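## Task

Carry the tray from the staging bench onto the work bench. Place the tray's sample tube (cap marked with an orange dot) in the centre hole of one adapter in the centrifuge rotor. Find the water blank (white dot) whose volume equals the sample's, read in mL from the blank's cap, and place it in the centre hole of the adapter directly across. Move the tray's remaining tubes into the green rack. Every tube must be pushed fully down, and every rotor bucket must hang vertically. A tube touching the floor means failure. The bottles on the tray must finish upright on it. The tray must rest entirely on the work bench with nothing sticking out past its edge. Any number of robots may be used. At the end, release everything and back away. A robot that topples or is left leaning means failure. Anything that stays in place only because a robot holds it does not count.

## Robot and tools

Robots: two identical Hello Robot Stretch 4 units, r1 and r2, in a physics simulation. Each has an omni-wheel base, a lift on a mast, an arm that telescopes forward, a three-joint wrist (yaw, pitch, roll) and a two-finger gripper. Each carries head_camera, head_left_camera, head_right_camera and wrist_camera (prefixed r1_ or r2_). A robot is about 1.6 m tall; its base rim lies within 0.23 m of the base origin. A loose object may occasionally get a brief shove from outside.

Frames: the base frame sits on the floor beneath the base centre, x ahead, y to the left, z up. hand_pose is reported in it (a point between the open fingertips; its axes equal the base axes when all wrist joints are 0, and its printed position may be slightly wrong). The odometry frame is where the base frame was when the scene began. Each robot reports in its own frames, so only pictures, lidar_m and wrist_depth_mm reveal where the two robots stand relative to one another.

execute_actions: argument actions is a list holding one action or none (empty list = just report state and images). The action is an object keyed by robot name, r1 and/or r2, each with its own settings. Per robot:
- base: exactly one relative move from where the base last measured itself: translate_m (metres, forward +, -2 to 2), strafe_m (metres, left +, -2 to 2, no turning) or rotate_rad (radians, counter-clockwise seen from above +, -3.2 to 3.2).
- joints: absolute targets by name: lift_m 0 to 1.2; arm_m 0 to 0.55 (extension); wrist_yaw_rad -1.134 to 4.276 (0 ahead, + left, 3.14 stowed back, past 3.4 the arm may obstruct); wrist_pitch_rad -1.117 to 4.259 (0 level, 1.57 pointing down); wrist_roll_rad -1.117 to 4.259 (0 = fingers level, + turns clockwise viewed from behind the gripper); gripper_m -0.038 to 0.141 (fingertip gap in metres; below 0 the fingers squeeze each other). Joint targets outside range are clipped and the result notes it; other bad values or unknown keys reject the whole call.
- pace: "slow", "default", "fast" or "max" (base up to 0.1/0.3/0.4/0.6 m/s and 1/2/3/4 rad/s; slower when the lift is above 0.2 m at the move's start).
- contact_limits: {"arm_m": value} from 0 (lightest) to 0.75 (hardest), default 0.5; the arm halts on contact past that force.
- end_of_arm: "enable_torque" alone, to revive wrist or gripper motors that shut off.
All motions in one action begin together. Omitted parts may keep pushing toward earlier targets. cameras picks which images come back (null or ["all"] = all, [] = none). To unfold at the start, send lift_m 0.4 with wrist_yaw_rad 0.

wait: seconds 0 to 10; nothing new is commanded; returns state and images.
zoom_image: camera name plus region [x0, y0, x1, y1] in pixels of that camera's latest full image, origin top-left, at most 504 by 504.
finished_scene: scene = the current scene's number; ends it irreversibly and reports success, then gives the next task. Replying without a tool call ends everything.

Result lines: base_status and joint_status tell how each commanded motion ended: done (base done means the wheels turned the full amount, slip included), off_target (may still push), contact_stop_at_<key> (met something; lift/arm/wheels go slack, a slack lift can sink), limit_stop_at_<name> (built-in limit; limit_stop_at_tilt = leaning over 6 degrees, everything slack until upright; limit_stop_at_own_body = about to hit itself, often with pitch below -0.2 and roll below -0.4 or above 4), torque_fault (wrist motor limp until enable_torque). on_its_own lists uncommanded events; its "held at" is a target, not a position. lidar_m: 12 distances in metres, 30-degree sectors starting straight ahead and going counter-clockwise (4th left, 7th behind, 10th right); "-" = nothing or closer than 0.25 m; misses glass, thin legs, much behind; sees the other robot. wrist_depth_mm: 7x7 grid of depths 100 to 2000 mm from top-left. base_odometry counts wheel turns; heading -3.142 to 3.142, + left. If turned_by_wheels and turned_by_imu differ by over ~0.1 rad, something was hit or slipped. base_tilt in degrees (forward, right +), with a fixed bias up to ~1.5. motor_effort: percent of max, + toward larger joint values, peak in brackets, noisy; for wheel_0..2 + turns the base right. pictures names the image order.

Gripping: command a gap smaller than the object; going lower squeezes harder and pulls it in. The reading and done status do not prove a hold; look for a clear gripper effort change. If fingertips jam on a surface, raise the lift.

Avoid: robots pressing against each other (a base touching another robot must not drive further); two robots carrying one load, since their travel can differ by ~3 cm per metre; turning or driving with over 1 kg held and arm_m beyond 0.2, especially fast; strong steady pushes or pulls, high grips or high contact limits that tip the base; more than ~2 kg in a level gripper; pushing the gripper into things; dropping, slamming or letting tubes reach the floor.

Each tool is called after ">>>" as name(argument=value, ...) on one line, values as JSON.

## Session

>>> execute_actions(actions=[], cameras=["r1_head_left_camera","r2_head_left_camera","r1_head_camera","r2_head_camera"])

Scene clock: 0.00 s.
r1.base_odometry: x=+0.000 y=+0.000 heading=+0.000 (m, m, rad; r1's odometry frame)
r1.turned_by_wheels: +0.000 (rad since the last result)
r1.turned_by_imu: +0.000 (rad since the last result)
r1.base_tilt: forward=-0.3 right=-0.1 (deg)
r1.lidar_m: 1.30 2.68 1.34 1.12 1.96 2.08 1.27 1.09 1.11 1.34 2.44 1.68
r1.base_status: not commanded
r1.joint_positions: lift_m=+0.153 arm_m=+0.001 wrist_yaw_rad=+3.217 wrist_pitch_rad=+0.011 wrist_roll_rad=-0.017 gripper_m=+0.057
r1.joint_status: not commanded
r1.motor_effort: lift_m=+19 arm_m=-1 wrist_yaw_rad=-1 wrist_pitch_rad=-7 wrist_roll_rad=+1 gripper_m=-1 wheel_0=+0 wheel_1=+0 wheel_2=+0 (%)
r1.hand_pose: x=-0.1226 y=+0.0654 z=+0.3281 quat_wxyz=(-0.038, -0.005, -0.009, +0.999) (m; r1's base frame)
r1.wrist_depth_mm: - 139 1499 1808 - - - / - 137 1464 1756 - - - / - 114 135 1708 - - - / - 116 141 1661 - - - / - 132 265 1576 - - - / 193 1118 1281 1499 211 1255 1118 / 206 1098 181 1025 866 798 809
r2.base_odometry: x=+0.000 y=+0.000 heading=+0.000 (m, m, rad; r2's odometry frame)
r2.turned_by_wheels: +0.000 (rad since the last result)
r2.turned_by_imu: +0.000 (rad since the last result)
r2.base_tilt: forward=+0.3 right=-0.1 (deg)
r2.lidar_m: 0.83 1.47 2.67 1.55 1.74 1.62 1.50 2.79 1.45 0.84 0.70 0.70
r2.base_status: not commanded
r2.joint_positions: lift_m=+0.287 arm_m=+0.000 wrist_yaw_rad=+3.121 wrist_pitch_rad=-0.016 wrist_roll_rad=-0.012 gripper_m=+0.057
r2.joint_status: not commanded
r2.motor_effort: lift_m=+20 arm_m=-1 wrist_yaw_rad=+0 wrist_pitch_rad=-8 wrist_roll_rad=+0 gripper_m=-5 wheel_0=+1 wheel_1=+0 wheel_2=-1 (%)
r2.hand_pose: x=-0.1158 y=+0.0932 z=+0.4694 quat_wxyz=(+0.010, +0.008, -0.006, +1.000) (m; r2's base frame)
r2.wrist_depth_mm: - 140 229 - - - - / - 110 140 - - - - / - 116 140 - - - - / 139 139 195 - - - - / - - - - - - - / 1366 1618 192 1756 211 - - / 1025 1042 1160 143 1160 1281 1336
pictures: r1_head_camera, r1_head_left_camera, r2_head_camera, r2_head_left_camera
Images, in order (width x height): r1_head_camera 420x560, r1_head_left_camera 420x672, r2_head_camera 420x560, r2_head_left_camera 420x672.

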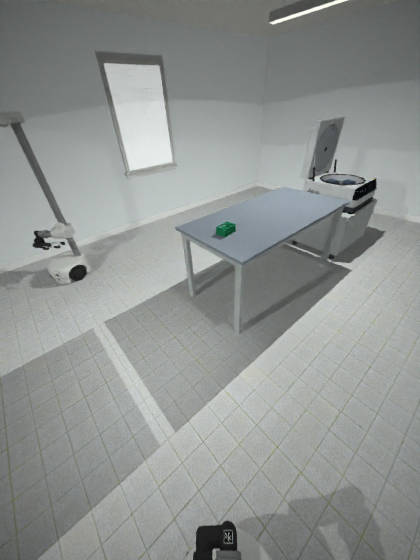

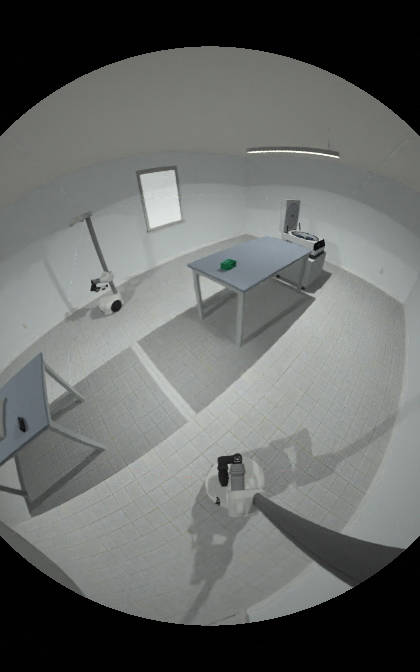

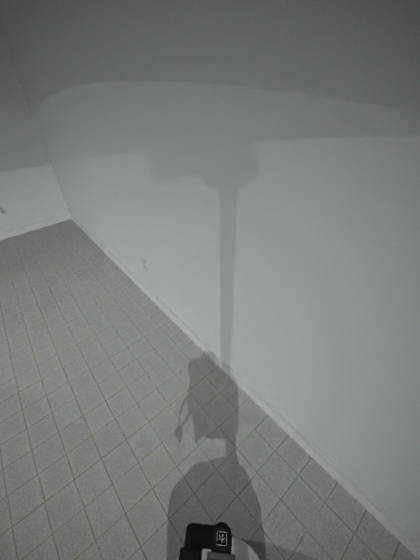

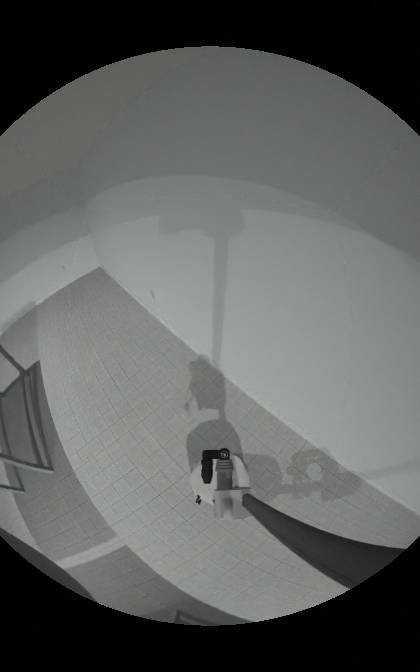

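>>> execute_actions(actions=[{"r1":{"base":{"rotate_rad":0.745},"joints":{"lift_m":0.95,"wrist_yaw_rad":0,"wrist_pitch_rad":0.5}},"r2":{"base":{"rotate_rad":2.36},"joints":{"lift_m":0.95,"wrist_yaw_rad":0,"wrist_pitch_rad":0.5}}}], cameras=[])

>>> execute_actions(actions=[{"r1":{"base":{"strafe_m":1.4},"pace":"fast"},"r2":{"base":{"strafe_m":-1.5},"pace":"fast"}}], cameras=["r1_head_camera","r2_head_camera","r2_wrist_camera","r1_wrist_camera"])

Scene clock: 4.33 s.
r1.base_odometry: x=+0.000 y=+0.000 heading=+0.745 (m, m, rad; r1's odometry frame)
r1.turned_by_wheels: +0.745 (rad since the last result)
r1.turned_by_imu: +0.744 (rad since the last result)
r1.base_tilt: forward=-0.3 right=+0.0 (deg)
r1.lidar_m: 2.46 1.10 1.24 4.24 1.59 1.18 1.12 1.14 1.57 3.37 1.28 1.35
r1.base_status: done
r1.joint_positions: lift_m=+0.169 arm_m=+0.001 wrist_yaw_rad=+2.843 wrist_pitch_rad=+0.385 wrist_roll_rad=-0.017 gripper_m=+0.057
r1.joint_status: lift_m limit_stop_at_own_body (moved +0.016 of +0.797); wrist_yaw_rad limit_stop_at_own_body (moved -0.374 of -3.217); wrist_pitch_rad limit_stop_at_own_body (moved +0.373 of +0.489)
r1.on_its_own: wrist_yaw_rad is held at +2.843, not at your +0.000, since a limit_stop_at_own_body; wrist_pitch_rad is held at +0.383, not at your +0.500, since a limit_stop_at_own_body; lift_m is slack since a limit_stop_at_own_body (your +0.950 is given up); arm_m is slack since a limit_stop_at_own_body
r1.motor_effort: lift_m=+18(21) arm_m=+0(1) wrist_yaw_rad=-1(8) wrist_pitch_rad=-6(8) wrist_roll_rad=+0(1) gripper_m=-2(2) wheel_0=-2(12) wheel_1=-1(6) wheel_2=-2(7) (%)
r1.hand_pose: x=-0.0582 y=+0.1622 z=+0.2394 quat_wxyz=(+0.144, -0.190, +0.020, +0.971) (m; r1's base frame)
r1.wrist_depth_mm: 991 1060 1138 1281 1336 1576 1756 / 1008 1078 1182 1281 1430 1576 1808 / 1042 1098 1229 1336 1464 1576 1576 / 1060 1138 1205 1255 1118 1042 1008 / 1042 991 917 866 798 750 707 / 732 707 683 647 211 585 549 / 254 242 181 223 216 455 469
r2.base_odometry: x=+0.000 y=+0.000 heading=+2.360 (m, m, rad; r2's odometry frame)
r2.turned_by_wheels: +2.360 (rad since the last result)
r2.turned_by_imu: +2.350 (rad since the last result)
r2.base_tilt: forward=+0.3 right=-0.2 (deg)
r2.lidar_m: 2.68 1.48 1.86 2.76 1.01 0.73 0.69 0.74 1.06 2.86 1.77 1.53
r2.base_status: done
r2.joint_positions: lift_m=+0.950 arm_m=+0.000 wrist_yaw_rad=+0.000 wrist_pitch_rad=+0.502 wrist_roll_rad=-0.012 gripper_m=+0.057
r2.joint_status: all done
r2.motor_effort: lift_m=+24(25) arm_m=-1(1) wrist_yaw_rad=-1(6) wrist_pitch_rad=-6(7) wrist_roll_rad=+0(1) gripper_m=-3(6) wheel_0=+0(9) wheel_1=-1(6) wheel_2=+0(7) (%)
r2.hand_pose: x=+0.4238 y=-0.0874 z=+0.9890 quat_wxyz=(+0.969, -0.006, +0.248, +0.002) (m; r2's base frame)
r2.wrist_depth_mm: - - - - - - - / 1397 - - - - - - / 1205 - - - - - 1366 / - - - - - - - / 1499 1756 1808 1808 1863 1863 1863 / 1430 1464 192 1499 211 1537 1366 / 1229 1229 1281 143 1281 1336 1336
pictures: none
No camera images: the call's "cameras" was empty. Leave "cameras" out to get every camera's image.

not run: a stop came earlier in this reply.

>>> execute_actions(actions=[{"r1":{"base":{"strafe_m":1.4},"joints":{"lift_m":0.95,"wrist_pitch_rad":0.0,"arm_m":0},"pace":"fast"},"r2":{"base":{"strafe_m":-1.5},"pace":"fast"}}], cameras=[])

>>> execute_actions(actions=[{"r1":{"base":{"translate_m":0.3},"joints":{"wrist_yaw_rad":0,"wrist_pitch_rad":0.5}},"r2":{"base":{"translate_m":0.7},"pace":"fast"}}], cameras=["r1_head_camera","r2_head_camera","r2_wrist_camera","r1_wrist_camera"])

Scene clock: 10.20 s.
r1.base_odometry: x=-0.949 y=+1.029 heading=+0.745 (m, m, rad; r1's odometry frame)
r1.turned_by_wheels: +0.000 (rad since the last result)
r1.turned_by_imu: -0.003 (rad since the last result)
r1.base_tilt: forward=-0.4 right=+0.0 (deg)
r1.lidar_m: 0.83 0.89 2.93 2.86 1.64 1.14 1.04 1.14 1.61 3.39 2.51 0.88
r1.base_status: done
r1.joint_positions: lift_m=+0.950 arm_m=+0.001 wrist_yaw_rad=+2.843 wrist_pitch_rad=+0.002 wrist_roll_rad=-0.017 gripper_m=+0.057
r1.joint_status: all done
r1.on_its_own: wrist_yaw_rad is held at +2.843, not at your +0.000, since a limit_stop_at_own_body
r1.motor_effort: lift_m=+21(22) arm_m=+0(2) wrist_yaw_rad=-1(1) wrist_pitch_rad=-8(12) wrist_roll_rad=-1(0) gripper_m=-1(1) wheel_0=+2(13) wheel_1=-1(10) wheel_2=+1(2) (%)
r1.hand_pose: x=-0.0784 y=+0.1684 z=+1.1274 quat_wxyz=(+0.149, -0.002, -0.008, +0.989) (m; r1's base frame)
r1.wrist_depth_mm: 1138 1182 1281 1430 1576 1808 - / 1098 1160 1255 1397 1576 1808 - / 259 1182 1229 1397 1499 1661 1863 / 164 1138 1255 1366 1499 1661 1863 / 186 1118 1229 1336 1464 1618 1756 / 1025 1078 1138 1308 211 1576 1756 / 1008 1078 181 1255 1366 1576 1708
r2.base_odometry: x=+1.057 y=+1.065 heading=+2.360 (m, m, rad; r2's odometry frame)
r2.turned_by_wheels: +0.000 (rad since the last result)
r2.turned_by_imu: -0.008 (rad since the last result)
r2.base_tilt: forward=+0.3 right=-0.2 (deg)
r2.lidar_m: 1.24 1.29 2.63 2.84 1.03 0.75 0.68 0.73 0.99 2.81 3.04 1.32
r2.base_status: done
r2.joint_positions: lift_m=+0.950 arm_m=+0.000 wrist_yaw_rad=+0.000 wrist_pitch_rad=+0.502 wrist_roll_rad=-0.012 gripper_m=+0.057
r2.joint_status: not commanded
r2.motor_effort: lift_m=+23(24) arm_m=-1(1) wrist_yaw_rad=-1(1) wrist_pitch_rad=-7(5) wrist_roll_rad=+0(0) gripper_m=-4(3) wheel_0=+0(10) wheel_1=+0(11) wheel_2=-1(1) (%)
r2.hand_pose: x=+0.4238 y=-0.0874 z=+0.9891 quat_wxyz=(+0.969, -0.006, +0.248, +0.002) (m; r2's base frame)
r2.wrist_depth_mm: - - - - - - - / - - 1708 1537 - - - / - 1160 1160 1138 1138 1205 - / - - - - - - - / 1708 1661 1808 1808 1863 1983 1863 / 1397 1464 191 1430 211 1430 1576 / 1229 1229 1255 142 1255 1336 1308
pictures: none
No camera images: the call's "cameras" was empty. Leave "cameras" out to get every camera's image.

Scene clock: 13.53 s.
r1.base_odometry: x=-0.728 y=+1.233 heading=+0.745 (m, m, rad; r1's odometry frame)
r1.turned_by_wheels: +0.000 (rad since the last result)
r1.turned_by_imu: -0.002 (rad since the last result)
r1.base_tilt: forward=-0.3 right=+0.1 (deg)
r1.lidar_m: 0.54 0.58 0.80 2.84 2.05 1.51 1.40 1.44 2.04 2.40 0.79 0.56
r1.base_status: done
r1.joint_positions: lift_m=+0.950 arm_m=+0.001 wrist_yaw_rad=+0.000 wrist_pitch_rad=+0.502 wrist_roll_rad=-0.017 gripper_m=+0.057
r1.joint_status: all done
r1.motor_effort: lift_m=+21(21) arm_m=-1(1) wrist_yaw_rad=-2(6) wrist_pitch_rad=-6(7) wrist_roll_rad=+0(0) gripper_m=-2(3) wheel_0=+2(10) wheel_1=+1(7) wheel_2=-1(10) (%)
r1.hand_pose: x=+0.4246 y=-0.0873 z=+0.9893 quat_wxyz=(+0.969, -0.008, +0.248, +0.002) (m; r1's base frame)
r1.wrist_depth_mm: - - - - - - - / - - - - - - - / - - - - - - - / - 1078 842 931 866 820 - / 809 559 715 699 661 603 609 / 621 559 569 559 211 512 496 / 517 504 181 469 452 459 1255
r2.base_odometry: x=+0.560 y=+1.558 heading=+2.360 (m, m, rad; r2's odometry frame)
r2.turned_by_wheels: +0.000 (rad since the last result)
r2.turned_by_imu: -0.004 (rad since the last result)
r2.base_tilt: forward=+0.3 right=-0.2 (deg)
r2.lidar_m: 0.53 0.58 0.80 2.33 2.05 1.47 1.40 1.47 2.01 2.91 0.81 0.58
r2.base_status: done
r2.joint_positions: lift_m=+0.950 arm_m=+0.000 wrist_yaw_rad=+0.000 wrist_pitch_rad=+0.502 wrist_roll_rad=-0.012 gripper_m=+0.057
r2.joint_status: not commanded
r2.motor_effort: lift_m=+23(23) arm_m=-1(1) wrist_yaw_rad=-1(1) wrist_pitch_rad=-4(7) wrist_roll_rad=+0(0) gripper_m=-4(3) wheel_0=-1(7) wheel_1=-1(5) wheel_2=+0(10) (%)
r2.hand_pose: x=+0.4238 y=-0.0874 z=+0.9891 quat_wxyz=(+0.969, -0.006, +0.248, +0.002) (m; r2's base frame)
r2.wrist_depth_mm: - - - - - - - / - - - - - - - / - 1008 1042 960 960 - - / 741 750 778 615 750 854 878 / 569 597 603 621 621 654 668 / 492 488 191 512 210 530 535 / 1229 1205 1229 143 466 469 480
pictures: r1_head_camera, r1_wrist_camera, r2_head_camera, r2_wrist_camera
Images, in order (width x height): r1_head_camera 420x560, r1_wrist_camera 616x392, r2_head_camera 420x560, r2_wrist_camera 616x392.

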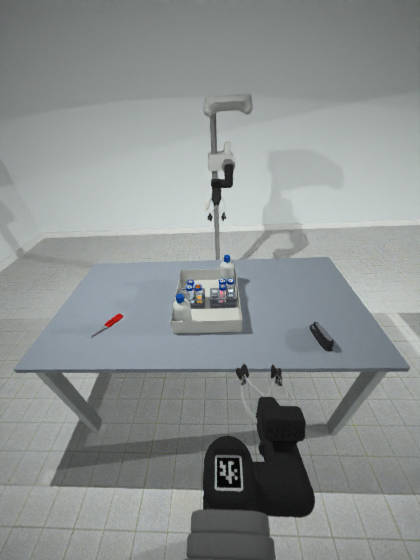

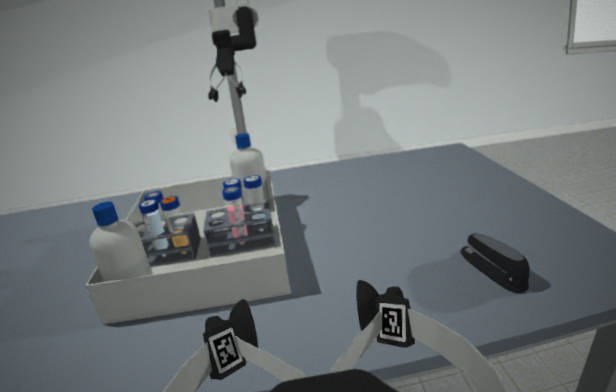

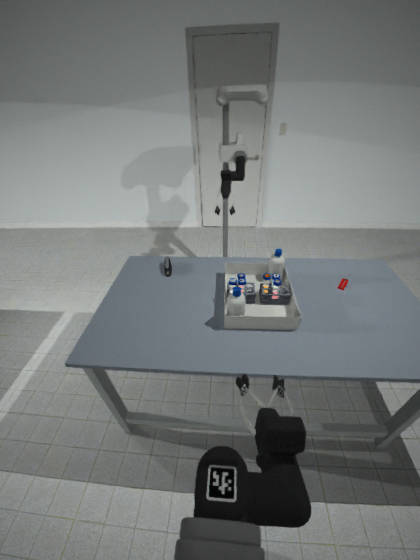

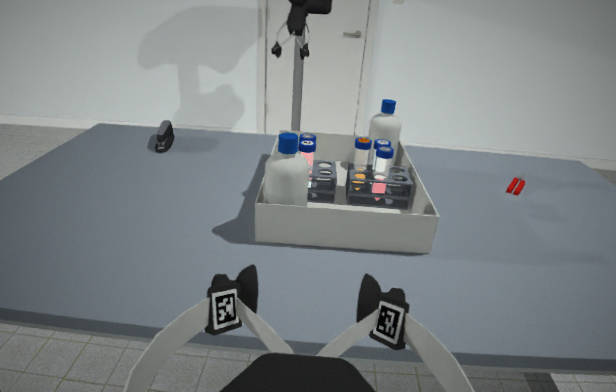

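>>> zoom_image(camera="r1_wrist_camera", region=[120,160,290,280])

>>> zoom_image(camera="r2_wrist_camera", region=[270,120,430,220])

>>> execute_actions(actions=[{"r1":{"base":{"strafe_m":0.14},"joints":{"lift_m":1.05,"wrist_pitch_rad":1.57,"wrist_roll_rad":1.57,"gripper_m":0.07}},"r2":{"base":{"strafe_m":-0.07},"joints":{"lift_m":1.05,"wrist_pitch_rad":1.57,"wrist_roll_rad":1.57,"gripper_m":0.07}}}], cameras=[])

>>> execute_actions(actions=[{"r1":{"base":{"translate_m":0.26},"joints":{"arm_m":0.3}},"r2":{"base":{"translate_m":0.26},"joints":{"arm_m":0.3}}}], cameras=["r2_wrist_camera","r1_wrist_camera"])

Region (120, 160, 290, 280) of r1_wrist_camera's 616x392 image, scaled by 2.965; it fills the top 356 rows of this view, and the rest is white.

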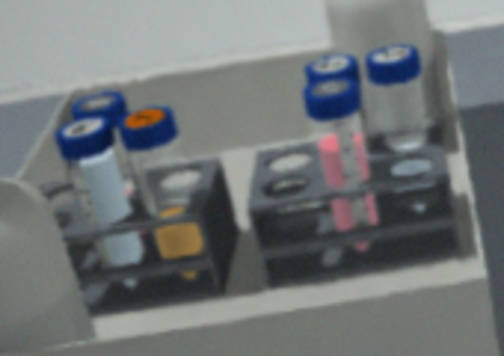

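Region (270, 120, 430, 220) of r2_wrist_camera's 616x392 image, scaled by 3.150; it fills the top 315 rows of this view, and the rest is white.

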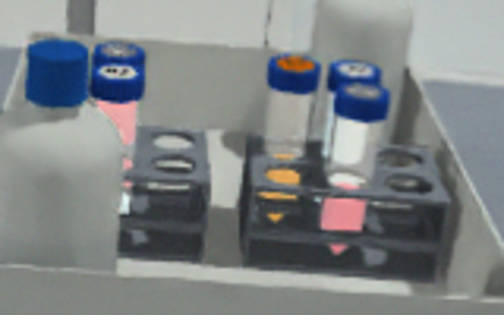

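Scene clock: 17.57 s.
r1.base_odometry: x=-0.823 y=+1.336 heading=+0.745 (m, m, rad; r1's odometry frame)
r1.turned_by_wheels: +0.000 (rad since the last result)
r1.turned_by_imu: +0.000 (rad since the last result)
r1.base_tilt: forward=-0.2 right=-0.1 (deg)
r1.lidar_m: 0.54 0.57 0.78 2.71 2.07 1.51 1.39 1.46 2.02 2.54 0.78 0.58
r1.base_status: done
r1.joint_positions: lift_m=+1.050 arm_m=+0.001 wrist_yaw_rad=+0.000 wrist_pitch_rad=+1.570 wrist_roll_rad=+1.570 gripper_m=+0.070
r1.joint_status: all done
r1.motor_effort: lift_m=+21(23) arm_m=+0(1) wrist_yaw_rad=-1(1) wrist_pitch_rad=+0(5) wrist_roll_rad=+1(5) gripper_m=-1(2) wheel_0=+0(5) wheel_1=+0(11) wheel_2=+0(1) (%)
r1.hand_pose: x=+0.1719 y=-0.0874 z=+0.9395 quat_wxyz=(+0.501, +0.500, +0.500, -0.499) (m; r1's base frame)
r1.wrist_depth_mm: 1160 1160 1182 1182 1205 1205 1255 / 1138 1160 1160 1160 1182 1205 1229 / 1138 1138 1160 1182 1182 1205 1229 / 1118 1138 1118 1138 1182 1205 1205 / 1118 1118 1138 931 946 1160 1160 / 1098 1098 1118 946 212 1138 1138 / 1078 1078 181 1098 1098 1160 1138
r2.base_odometry: x=+0.609 y=+1.607 heading=+2.359 (m, m, rad; r2's odometry frame)
r2.turned_by_wheels: +0.000 (rad since the last result)
r2.turned_by_imu: +0.000 (rad since the last result)
r2.base_tilt: forward=+0.3 right=-0.2 (deg)
r2.lidar_m: 0.56 0.57 0.80 2.42 2.00 1.46 1.40 1.47 2.01 2.84 0.80 0.58
r2.base_status: done
r2.joint_positions: lift_m=+1.050 arm_m=+0.000 wrist_yaw_rad=+0.000 wrist_pitch_rad=+1.570 wrist_roll_rad=+1.570 gripper_m=+0.070
r2.joint_status: all done
r2.motor_effort: lift_m=+24(23) arm_m=-1(1) wrist_yaw_rad=-1(0) wrist_pitch_rad=+1(3) wrist_roll_rad=+1(6) gripper_m=-3(2) wheel_0=-2(9) wheel_1=-1(9) wheel_2=-1(0) (%)
r2.hand_pose: x=+0.1712 y=-0.0874 z=+0.9394 quat_wxyz=(+0.501, +0.500, +0.500, -0.499) (m; r2's base frame)
r2.wrist_depth_mm: 1160 1138 1160 1138 1160 1138 1160 / 1160 1138 1138 1138 1138 1160 1160 / 1160 1160 1160 1160 1138 1160 1182 / 1138 1138 1160 1160 1138 1138 1160 / 1138 1118 1138 946 946 535 364 / 1138 1138 196 946 211 1160 1138 / 1138 976 1138 143 1138 1138 1160
pictures: none
No camera images: the call's "cameras" was empty. Leave "cameras" out to get every camera's image.

Scene clock: 19.90 s.
r1.base_odometry: x=-0.632 y=+1.512 heading=+0.745 (m, m, rad; r1's odometry frame)
r1.turned_by_wheels: +0.000 (rad since the last result)
r1.turned_by_imu: -0.001 (rad since the last result)
r1.base_tilt: forward=-0.4 right=+0.0 (deg)
r1.lidar_m: 0.27 0.32 0.42 2.71 2.43 1.77 1.65 1.70 2.38 2.48 0.41 0.31
r1.base_status: done
r1.joint_positions: lift_m=+1.050 arm_m=+0.299 wrist_yaw_rad=+0.000 wrist_pitch_rad=+1.570 wrist_roll_rad=+1.570 gripper_m=+0.070
r1.joint_status: all done
r1.motor_effort: lift_m=+21(21) arm_m=+6(7) wrist_yaw_rad=-1(2) wrist_pitch_rad=-1(1) wrist_roll_rad=-1(1) gripper_m=-2(3) wheel_0=+2(6) wheel_1=+1(4) wheel_2=-1(11) (%)
r1.hand_pose: x=+0.4701 y=-0.0874 z=+0.9395 quat_wxyz=(+0.501, +0.500, +0.500, -0.499) (m; r1's base frame)
r1.wrist_depth_mm: 399 404 410 415 421 1229 1255 / 397 399 404 410 415 1182 1229 / 392 394 399 402 410 1182 1205 / 351 379 392 399 404 946 1182 / 322 377 384 394 399 960 1182 / 319 355 382 387 212 931 1138 / 368 370 182 384 389 1118 1138
r2.base_odometry: x=+0.425 y=+1.791 heading=+2.360 (m, m, rad; r2's odometry frame)
r2.turned_by_wheels: +0.000 (rad since the last result)
r2.turned_by_imu: -0.001 (rad since the last result)
r2.base_tilt: forward=+0.4 right=-0.2 (deg)
r2.lidar_m: 0.30 0.31 0.43 2.36 2.42 1.74 1.65 1.73 2.39 2.84 0.44 0.31
r2.base_status: done
r2.joint_positions: lift_m=+1.050 arm_m=+0.299 wrist_yaw_rad=+0.000 wrist_pitch_rad=+1.570 wrist_roll_rad=+1.570 gripper_m=+0.070
r2.joint_status: all done
r2.motor_effort: lift_m=+24(24) arm_m=+5(4) wrist_yaw_rad=-1(1) wrist_pitch_rad=+2(2) wrist_roll_rad=+1(1) gripper_m=-4(3) wheel_0=+0(4) wheel_1=+1(5) wheel_2=+0(11) (%)
r2.hand_pose: x=+0.4704 y=-0.0874 z=+0.9394 quat_wxyz=(+0.501, +0.500, +0.500, -0.499) (m; r2's base frame)
r2.wrist_depth_mm: 402 404 402 402 404 1182 1182 / 399 402 402 402 404 1138 1138 / 338 384 397 402 402 1160 1160 / 330 397 397 399 399 1160 1138 / 375 394 397 399 399 931 931 / 334 392 195 394 212 946 1138 / 330 362 349 143 397 1138 1160
pictures: r1_wrist_camera, r2_wrist_camera
Images, in order (width x height): r1_wrist_camera 616x392, r2_wrist_camera 616x392.

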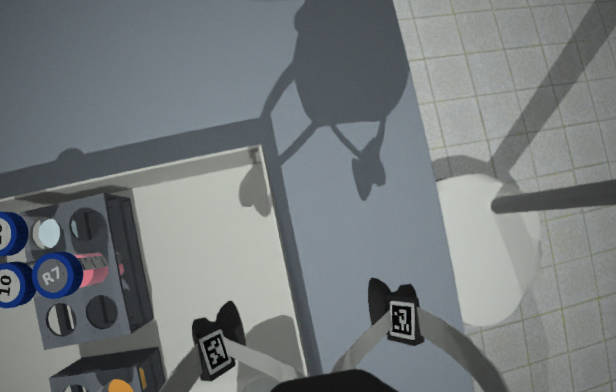

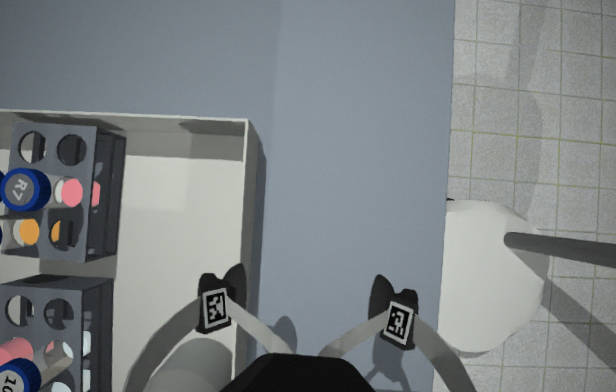

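>>> execute_actions(actions=[{"r1":{"base":{"strafe_m":0.015},"joints":{"arm_m":0.31,"lift_m":0.97}},"r2":{"base":{"translate_m":0.02},"joints":{"arm_m":0.335,"lift_m":0.97}}}], cameras=["r2_wrist_camera","r1_wrist_camera"])

Scene clock: 21.53 s.
r1.base_odometry: x=-0.642 y=+1.523 heading=+0.745 (m, m, rad; r1's odometry frame)
r1.turned_by_wheels: +0.000 (rad since the last result)
r1.turned_by_imu: +0.000 (rad since the last result)
r1.base_tilt: forward=-0.3 right=+0.1 (deg)
r1.lidar_m: 0.29 0.31 0.43 2.71 2.42 1.77 1.65 1.73 2.37 2.51 0.43 0.31
r1.base_status: done
r1.joint_positions: lift_m=+0.970 arm_m=+0.309 wrist_yaw_rad=+0.000 wrist_pitch_rad=+1.570 wrist_roll_rad=+1.570 gripper_m=+0.070
r1.joint_status: all done
r1.motor_effort: lift_m=+16(20) arm_m=+6(7) wrist_yaw_rad=-1(1) wrist_pitch_rad=-1(0) wrist_roll_rad=+1(0) gripper_m=-2(1) wheel_0=-2(6) wheel_1=+1(6) wheel_2=+0(0) (%)
r1.hand_pose: x=+0.4800 y=-0.0874 z=+0.8599 quat_wxyz=(+0.500, +0.500, +0.500, -0.500) (m; r1's base frame)
r1.wrist_depth_mm: 322 324 329 332 336 1138 1160 / 319 322 325 329 332 1138 1138 / 303 290 314 324 327 1098 1098 / 278 310 315 320 324 329 891 / 245 306 310 315 320 324 878 / 245 303 307 310 211 320 1078 / 297 298 181 307 310 314 1078
r2.base_odometry: x=+0.411 y=+1.805 heading=+2.359 (m, m, rad; r2's odometry frame)
r2.turned_by_wheels: +0.000 (rad since the last result)
r2.turned_by_imu: +0.000 (rad since the last result)
r2.base_tilt: forward=+0.3 right=-0.1 (deg)
r2.lidar_m: 0.27 0.28 0.37 2.37 2.42 1.77 1.67 1.75 2.40 2.83 0.44 0.29
r2.base_status: done
r2.joint_positions: lift_m=+0.970 arm_m=+0.334 wrist_yaw_rad=+0.000 wrist_pitch_rad=+1.570 wrist_roll_rad=+1.570 gripper_m=+0.070
r2.joint_status: all done
r2.motor_effort: lift_m=+16(22) arm_m=+5(3) wrist_yaw_rad=-1(1) wrist_pitch_rad=+2(1) wrist_roll_rad=+1(1) gripper_m=-3(4) wheel_0=+0(5) wheel_1=-1(6) wheel_2=+1(9) (%)
r2.hand_pose: x=+0.5053 y=-0.0874 z=+0.8601 quat_wxyz=(+0.501, +0.500, +0.500, -0.499) (m; r2's base frame)
r2.wrist_depth_mm: 322 322 324 325 327 325 1098 / 320 322 322 324 324 325 1078 / 258 312 319 319 322 322 1078 / 256 312 317 320 322 322 1078 / 256 310 317 319 320 320 854 / 282 314 196 317 213 320 866 / 254 296 312 142 317 319 1060
pictures: r1_wrist_camera, r2_wrist_camera
Images, in order (width x height): r1_wrist_camera 616x392, r2_wrist_camera 616x392.

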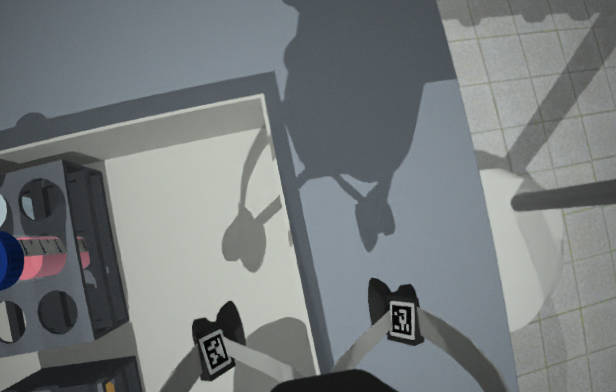

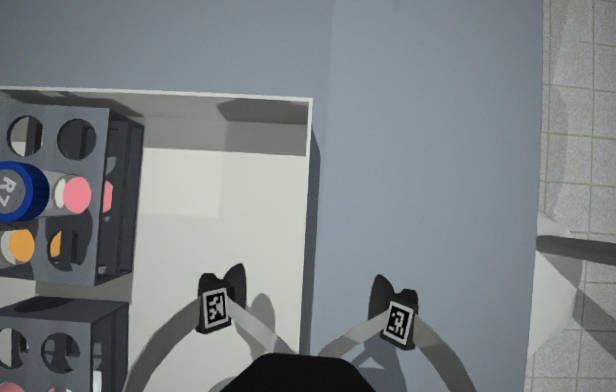

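>>> execute_actions(actions=[{"r1":{"joints":{"lift_m":0.91}},"r2":{"joints":{"lift_m":0.905,"arm_m":0.339}}}], cameras=[])

>>> execute_actions(actions=[{"r1":{"joints":{"gripper_m":-0.038}},"r2":{"joints":{"gripper_m":-0.038}}}], cameras=[])

>>> execute_actions(actions=[{"r1":{"joints":{"lift_m":1.05},"pace":"slow"},"r2":{"joints":{"lift_m":1.045},"pace":"slow"}}], cameras=[])

>>> execute_actions(actions=[{"r1":{"base":{"strafe_m":-0.6}},"r2":{"base":{"strafe_m":0.6}}}], cameras=["r2_wrist_camera","r1_wrist_camera"])

Scene clock: 23.43 s.
r1.base_odometry: x=-0.642 y=+1.523 heading=+0.745 (m, m, rad; r1's odometry frame)
r1.turned_by_wheels: +0.000 (rad since the last result)
r1.turned_by_imu: +0.000 (rad since the last result)
r1.base_tilt: forward=-0.3 right=-0.2 (deg)
r1.lidar_m: 0.29 0.31 0.44 2.70 2.45 1.76 1.66 1.72 2.37 2.51 0.42 0.30
r1.base_status: not commanded
r1.joint_positions: lift_m=+0.910 arm_m=+0.309 wrist_yaw_rad=+0.000 wrist_pitch_rad=+1.570 wrist_roll_rad=+1.570 gripper_m=+0.070
r1.joint_status: all done
r1.motor_effort: lift_m=+16(16) arm_m=+6(7) wrist_yaw_rad=-1(1) wrist_pitch_rad=-1(1) wrist_roll_rad=+1(1) gripper_m=-1(2) wheel_0=-2(2) wheel_1=+1(1) wheel_2=+0(0) (%)
r1.hand_pose: x=+0.4800 y=-0.0874 z=+0.7999 quat_wxyz=(+0.500, +0.500, +0.500, -0.500) (m; r1's base frame)
r1.wrist_depth_mm: 260 263 266 270 272 676 1098 / 258 211 220 266 270 273 1078 / 229 254 258 264 267 268 1078 / 245 252 255 259 263 266 820 / 224 249 252 257 259 263 809 / 220 246 249 253 212 260 809 / 215 244 181 249 252 256 634
r2.base_odometry: x=+0.411 y=+1.805 heading=+2.359 (m, m, rad; r2's odometry frame)
r2.turned_by_wheels: +0.000 (rad since the last result)
r2.turned_by_imu: +0.000 (rad since the last result)
r2.base_tilt: forward=+0.4 right=-0.2 (deg)
r2.lidar_m: 0.28 0.29 0.41 2.36 2.46 1.75 1.67 1.76 2.40 2.82 0.42 0.30
r2.base_status: not commanded
r2.joint_positions: lift_m=+0.905 arm_m=+0.338 wrist_yaw_rad=+0.000 wrist_pitch_rad=+1.570 wrist_roll_rad=+1.570 gripper_m=+0.070
r2.joint_status: all done
r2.motor_effort: lift_m=+16(16) arm_m=+5(8) wrist_yaw_rad=-1(1) wrist_pitch_rad=+1(1) wrist_roll_rad=+1(1) gripper_m=-4(2) wheel_0=+0(0) wheel_1=-1(1) wheel_2=+1(1) (%)
r2.hand_pose: x=+0.5093 y=-0.0874 z=+0.7951 quat_wxyz=(+0.501, +0.500, +0.500, -0.499) (m; r2's base frame)
r2.wrist_depth_mm: 258 258 257 259 259 259 260 / 202 224 219 233 259 259 260 / 223 253 254 254 257 258 259 / 210 252 254 253 256 257 257 / 222 252 252 253 256 256 257 / 233 250 196 252 212 256 255 / 221 250 250 142 253 254 255
pictures: none
No camera images: the call's "cameras" was empty. Leave "cameras" out to get every camera's image.

Scene clock: 25.20 s.
r1.base_odometry: x=-0.642 y=+1.523 heading=+0.745 (m, m, rad; r1's odometry frame)
r1.turned_by_wheels: +0.000 (rad since the last result)
r1.turned_by_imu: +0.000 (rad since the last result)
r1.base_tilt: forward=-0.1 right=+0.1 (deg)
r1.lidar_m: 0.30 0.32 0.41 2.69 2.45 1.77 1.65 1.72 2.37 2.50 0.44 0.31
r1.base_status: not commanded
r1.joint_positions: lift_m=+0.910 arm_m=+0.309 wrist_yaw_rad=+0.001 wrist_pitch_rad=+1.569 wrist_roll_rad=+1.570 gripper_m=-0.038
r1.joint_status: all done
r1.motor_effort: lift_m=+19(19) arm_m=+6(6) wrist_yaw_rad=-4(3) wrist_pitch_rad=+1(1) wrist_roll_rad=+1(1) gripper_m=-17(20) wheel_0=-2(2) wheel_1=+1(1) wheel_2=+0(0) (%)
r1.hand_pose: x=+0.4803 y=-0.0874 z=+0.7997 quat_wxyz=(+0.501, +0.500, +0.500, -0.499) (m; r1's base frame)
r1.wrist_depth_mm: 258 262 264 267 271 276 1078 / 255 208 213 264 267 272 1098 / 230 251 254 262 265 268 1060 / 242 249 251 258 260 264 831 / 236 245 247 255 258 260 831 / 232 241 244 204 255 257 809 / 231 237 171 192 214 252 634
r2.base_odometry: x=+0.411 y=+1.805 heading=+2.359 (m, m, rad; r2's odometry frame)
r2.turned_by_wheels: +0.000 (rad since the last result)
r2.turned_by_imu: +0.000 (rad since the last result)
r2.base_tilt: forward=+0.3 right=-0.2 (deg)
r2.lidar_m: 0.26 0.29 0.41 2.38 2.39 1.77 1.67 1.77 2.38 2.83 0.39 0.28
r2.base_status: not commanded
r2.joint_positions: lift_m=+0.905 arm_m=+0.338 wrist_yaw_rad=+0.000 wrist_pitch_rad=+1.569 wrist_roll_rad=+1.570 gripper_m=-0.037
r2.joint_status: all done
r2.motor_effort: lift_m=+19(19) arm_m=+5(5) wrist_yaw_rad=-2(2) wrist_pitch_rad=+3(4) wrist_roll_rad=+2(1) gripper_m=-22(21) wheel_0=+0(0) wheel_1=-1(1) wheel_2=+1(1) (%)
r2.hand_pose: x=+0.5097 y=-0.0874 z=+0.7948 quat_wxyz=(+0.501, +0.500, +0.500, -0.499) (m; r2's base frame)
r2.wrist_depth_mm: 255 255 256 257 258 257 259 / 193 229 220 233 256 258 257 / 215 245 246 246 256 256 258 / 215 244 245 247 256 256 256 / 214 244 245 246 253 254 255 / 229 244 181 198 253 254 255 / 238 244 245 181 176 253 254
pictures: none
No camera images: the call's "cameras" was empty. Leave "cameras" out to get every camera's image.

Scene clock: 27.17 s.
r1.base_odometry: x=-0.642 y=+1.523 heading=+0.745 (m, m, rad; r1's odometry frame)
r1.turned_by_wheels: +0.000 (rad since the last result)
r1.turned_by_imu: +0.000 (rad since the last result)
r1.base_tilt: forward=-0.4 right=+0.1 (deg)
r1.lidar_m: 0.28 0.31 0.44 2.71 2.40 1.75 1.64 1.71 2.38 2.50 0.44 0.30
r1.base_status: not commanded
r1.joint_positions: lift_m=+1.049 arm_m=+0.309 wrist_yaw_rad=+0.001 wrist_pitch_rad=+1.569 wrist_roll_rad=+1.570 gripper_m=-0.038
r1.joint_status: all done
r1.motor_effort: lift_m=+25(26) arm_m=+6(6) wrist_yaw_rad=-4(3) wrist_pitch_rad=+1(1) wrist_roll_rad=+1(2) gripper_m=-19(19) wheel_0=-2(2) wheel_1=+1(1) wheel_2=+0(0) (%)
r1.hand_pose: x=+0.4803 y=-0.0874 z=+0.9392 quat_wxyz=(+0.501, +0.500, +0.500, -0.499) (m; r1's base frame)
r1.wrist_depth_mm: 397 399 407 410 415 1205 1255 / 389 208 213 407 413 1205 1229 / 230 251 254 402 404 1205 1182 / 241 248 251 399 402 960 1205 / 236 245 247 389 399 946 1182 / 232 241 244 204 392 931 1138 / 215 237 170 191 282 144 1138
r2.base_odometry: x=+0.411 y=+1.805 heading=+2.359 (m, m, rad; r2's odometry frame)
r2.turned_by_wheels: +0.000 (rad since the last result)
r2.turned_by_imu: +0.000 (rad since the last result)
r2.base_tilt: forward=+0.3 right=-0.2 (deg)
r2.lidar_m: 0.26 0.30 0.37 2.36 2.42 1.75 1.67 1.75 2.37 2.84 0.44 0.31
r2.base_status: not commanded
r2.joint_positions: lift_m=+1.044 arm_m=+0.338 wrist_yaw_rad=+0.000 wrist_pitch_rad=+1.569 wrist_roll_rad=+1.570 gripper_m=-0.037
r2.joint_status: all done
r2.motor_effort: lift_m=+28(30) arm_m=+5(5) wrist_yaw_rad=-2(2) wrist_pitch_rad=+4(4) wrist_roll_rad=+2(1) gripper_m=-22(23) wheel_0=+0(0) wheel_1=-1(1) wheel_2=+1(1) (%)
r2.hand_pose: x=+0.5097 y=-0.0874 z=+0.9341 quat_wxyz=(+0.501, +0.500, +0.500, -0.499) (m; r2's base frame)
r2.wrist_depth_mm: 394 394 394 397 399 399 1138 / 200 228 220 234 394 397 1160 / 215 245 246 247 397 397 1138 / 215 244 246 246 394 394 1160 / 214 245 246 245 392 389 931 / 230 244 180 198 392 392 1160 / 238 244 246 180 176 389 1138
pictures: none
No camera images: the call's "cameras" was empty. Leave "cameras" out to get every camera's image.

Scene clock: 30.50 s.
r1.base_odometry: x=-0.236 y=+1.082 heading=+0.745 (m, m, rad; r1's odometry frame)
r1.turned_by_wheels: +0.000 (rad since the last result)
r1.turned_by_imu: +0.003 (rad since the last result)
r1.base_tilt: forward=-0.4 right=+0.2 (deg)
r1.lidar_m: 0.29 0.31 0.43 1.21 2.42 1.75 1.65 1.75 2.39 1.91 1.97 0.30
r1.base_status: done
r1.joint_positions: lift_m=+1.050 arm_m=+0.309 wrist_yaw_rad=+0.000 wrist_pitch_rad=+1.571 wrist_roll_rad=+1.570 gripper_m=-0.038
r1.joint_status: not commanded
r1.motor_effort: lift_m=+24(25) arm_m=+6(6) wrist_yaw_rad=-1(4) wrist_pitch_rad=-2(0) wrist_roll_rad=+0(2) gripper_m=-19(20) wheel_0=+2(11) wheel_1=+0(11) wheel_2=+0(0) (%)
r1.hand_pose: x=+0.4799 y=-0.0874 z=+0.9393 quat_wxyz=(+0.500, +0.500, +0.500, -0.500) (m; r1's base frame)
r1.wrist_depth_mm: 1160 1160 1182 1182 1205 1229 1229 / 1138 209 216 1182 1205 1205 1205 / 231 250 255 402 407 1205 1205 / 241 248 251 397 402 960 1205 / 236 244 248 394 397 960 1182 / 232 240 243 203 392 931 1182 / 215 237 171 192 265 144 1160
r2.base_odometry: x=-0.012 y=+1.379 heading=+2.359 (m, m, rad; r2's odometry frame)
r2.turned_by_wheels: +0.000 (rad since the last result)
r2.turned_by_imu: +0.002 (rad since the last result)
r2.base_tilt: forward=+0.3 right=-0.1 (deg)
r2.lidar_m: 0.27 0.29 1.82 1.77 2.45 1.75 1.69 1.74 2.40 1.16 0.41 0.29
r2.base_status: done
r2.joint_positions: lift_m=+1.044 arm_m=+0.338 wrist_yaw_rad=+0.000 wrist_pitch_rad=+1.570 wrist_roll_rad=+1.570 gripper_m=-0.037
r2.joint_status: not commanded
r2.motor_effort: lift_m=+28(28) arm_m=+5(5) wrist_yaw_rad=+0(2) wrist_pitch_rad=+1(3) wrist_roll_rad=+1(0) gripper_m=-25(24) wheel_0=+0(7) wheel_1=-1(8) wheel_2=+0(1) (%)
r2.hand_pose: x=+0.5093 y=-0.0874 z=+0.9341 quat_wxyz=(+0.500, +0.500, +0.500, -0.500) (m; r2's base frame)
r2.wrist_depth_mm: 394 394 397 394 397 399 1182 / 197 231 222 236 397 397 1160 / 213 245 245 246 394 399 1160 / 214 246 245 246 392 394 1160 / 214 244 245 246 392 394 931 / 229 244 180 198 392 392 1118 / 238 244 245 172 176 389 1138
pictures: r1_wrist_camera, r2_wrist_camera
Images, in order (width x height): r1_wrist_camera 616x392, r2_wrist_camera 616x392.

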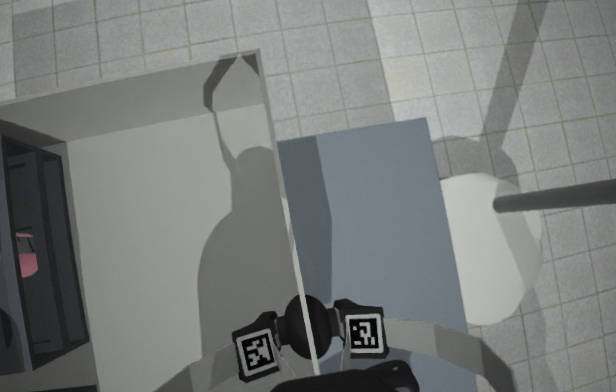

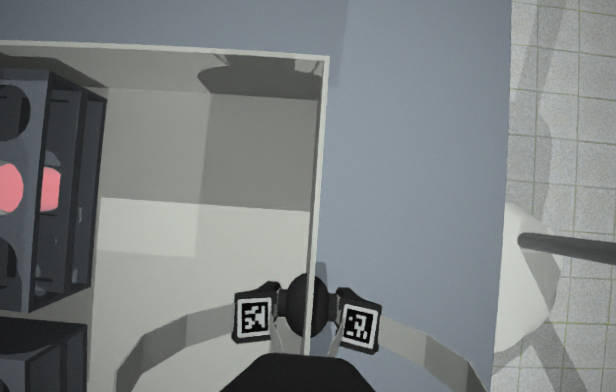

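>>> execute_actions(actions=[{"r1":{"base":{"strafe_m":-1.31}},"r2":{"base":{"strafe_m":1.3}}}], cameras=[])

>>> execute_actions(actions=[{"r1":{"base":{"strafe_m":-1.21}},"r2":{"base":{"strafe_m":1.2},"joints":{"arm_m":0.33}}}], cameras=["r2_wrist_camera","r1_wrist_camera","r2_head_right_camera"])

Scene clock: 36.77 s.
r1.base_odometry: x=+0.653 y=+0.120 heading=+0.745 (m, m, rad; r1's odometry frame)
r1.turned_by_wheels: +0.000 (rad since the last result)
r1.turned_by_imu: +0.004 (rad since the last result)
r1.base_tilt: forward=-0.5 right=+0.0 (deg)
r1.lidar_m: 0.45 3.16 1.11 1.23 2.35 1.74 1.68 1.72 2.37 1.23 0.66 0.50
r1.base_status: done
r1.joint_positions: lift_m=+1.050 arm_m=+0.309 wrist_yaw_rad=+0.000 wrist_pitch_rad=+1.573 wrist_roll_rad=+1.569 gripper_m=-0.038
r1.joint_status: not commanded
r1.motor_effort: lift_m=+24(24) arm_m=+6(6) wrist_yaw_rad=+0(1) wrist_pitch_rad=-8(8) wrist_roll_rad=+0(2) gripper_m=-19(18) wheel_0=+2(7) wheel_1=+0(10) wheel_2=+0(1) (%)
r1.hand_pose: x=+0.4793 y=-0.0874 z=+0.9393 quat_wxyz=(+0.500, +0.499, +0.501, -0.500) (m; r1's base frame)
r1.wrist_depth_mm: 976 1138 1160 1205 1229 1205 1229 / 891 209 217 1182 1182 1205 1205 / 227 252 257 1160 1160 1205 1229 / 242 250 252 1138 1160 960 1182 / 220 245 249 1118 991 960 1182 / 233 241 244 201 946 931 1160 / 213 236 170 193 1118 147 1160
r2.base_odometry: x=-0.929 y=+0.457 heading=+2.359 (m, m, rad; r2's odometry frame)
r2.turned_by_wheels: +0.000 (rad since the last result)
r2.turned_by_imu: +0.004 (rad since the last result)
r2.base_tilt: forward=+0.4 right=-0.2 (deg)
r2.lidar_m: 0.47 0.65 0.51 1.05 2.46 1.77 1.69 1.77 2.43 1.24 1.25 0.52
r2.base_status: done
r2.joint_positions: lift_m=+1.044 arm_m=+0.338 wrist_yaw_rad=-0.001 wrist_pitch_rad=+1.572 wrist_roll_rad=+1.570 gripper_m=-0.037
r2.joint_status: not commanded
r2.motor_effort: lift_m=+28(28) arm_m=+5(5) wrist_yaw_rad=+3(3) wrist_pitch_rad=-6(8) wrist_roll_rad=+1(1) gripper_m=-24(21) wheel_0=+2(13) wheel_1=-1(9) wheel_2=+0(1) (%)
r2.hand_pose: x=+0.5085 y=-0.0874 z=+0.9341 quat_wxyz=(+0.500, +0.500, +0.500, -0.500) (m; r2's base frame)
r2.wrist_depth_mm: 1138 1138 1138 1138 1160 1160 1182 / 192 228 220 234 1138 1160 1160 / 213 242 244 244 1138 1138 1182 / 213 243 245 245 1138 1138 1160 / 214 243 244 245 1118 931 931 / 229 244 180 198 946 931 1160 / 217 244 246 174 1138 1138 1138
pictures: none
No camera images: the call's "cameras" was empty. Leave "cameras" out to get every camera's image.

Scene clock: 42.13 s.
r1.base_odometry: x=+1.474 y=-0.769 heading=+0.746 (m, m, rad; r1's odometry frame)
r1.turned_by_wheels: +0.000 (rad since the last result)
r1.turned_by_imu: +0.005 (rad since the last result)
r1.base_tilt: forward=-0.2 right=+0.0 (deg)
r1.lidar_m: 0.29 0.32 0.43 2.27 2.40 1.75 1.66 1.73 2.38 1.19 0.45 0.32
r1.base_status: done
r1.joint_positions: lift_m=+1.050 arm_m=+0.309 wrist_yaw_rad=+0.000 wrist_pitch_rad=+1.572 wrist_roll_rad=+1.569 gripper_m=-0.038
r1.joint_status: not commanded
r1.motor_effort: lift_m=+24(24) arm_m=+6(6) wrist_yaw_rad=+0(4) wrist_pitch_rad=-7(8) wrist_roll_rad=+2(1) gripper_m=-18(19) wheel_0=+0(9) wheel_1=+1(7) wheel_2=+0(0) (%)
r1.hand_pose: x=+0.4794 y=-0.0874 z=+0.9393 quat_wxyz=(+0.500, +0.499, +0.501, -0.500) (m; r1's base frame)
r1.wrist_depth_mm: 397 402 410 413 418 1229 1229 / 392 212 216 407 413 1182 1205 / 226 254 258 402 407 1205 1205 / 243 251 254 397 402 960 1205 / 222 246 250 394 397 960 1160 / 234 241 244 204 392 946 1182 / 213 236 170 192 387 142 1118
r2.base_odometry: x=-1.774 y=-0.395 heading=+2.360 (m, m, rad; r2's odometry frame)
r2.turned_by_wheels: +0.000 (rad since the last result)
r2.turned_by_imu: +0.004 (rad since the last result)
r2.base_tilt: forward=+0.3 right=-0.2 (deg)
r2.lidar_m: 0.25 0.29 0.39 1.28 2.42 1.75 1.70 1.79 2.44 2.41 0.38 0.28
r2.base_status: done
r2.joint_positions: lift_m=+1.044 arm_m=+0.331 wrist_yaw_rad=-0.001 wrist_pitch_rad=+1.572 wrist_roll_rad=+1.570 gripper_m=-0.037
r2.joint_status: all done
r2.motor_effort: lift_m=+27(27) arm_m=-4(7) wrist_yaw_rad=+1(3) wrist_pitch_rad=-5(6) wrist_roll_rad=+0(0) gripper_m=-22(23) wheel_0=+2(7) wheel_1=-1(8) wheel_2=+0(0) (%)
r2.hand_pose: x=+0.5014 y=-0.0874 z=+0.9341 quat_wxyz=(+0.500, +0.500, +0.500, -0.500) (m; r2's base frame)
r2.wrist_depth_mm: 389 394 397 394 397 399 1160 / 199 227 220 236 397 399 1160 / 212 243 244 244 392 399 1160 / 213 243 244 246 397 394 1160 / 214 244 245 246 392 394 946 / 229 245 180 198 392 394 1138 / 219 245 246 174 392 392 1160
pictures: r1_wrist_camera, r2_head_right_camera, r2_wrist_camera
Images, in order (width x height): r1_wrist_camera 616x392, r2_head_right_camera 420x672, r2_wrist_camera 616x392.

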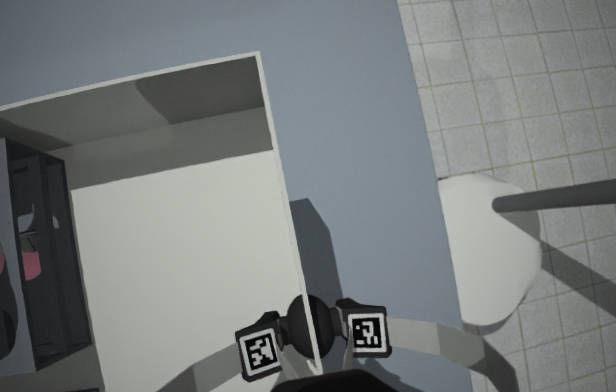

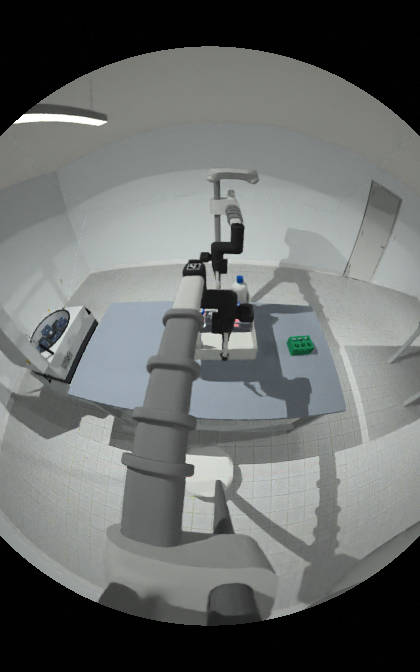

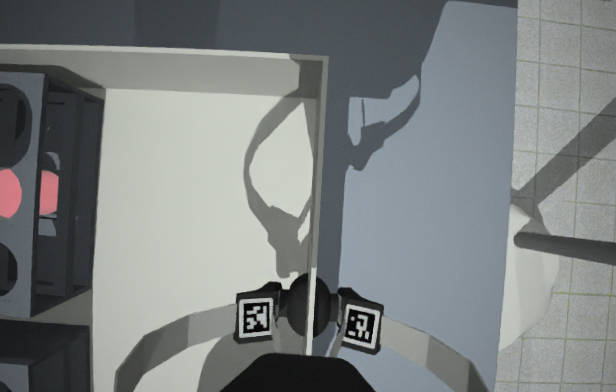

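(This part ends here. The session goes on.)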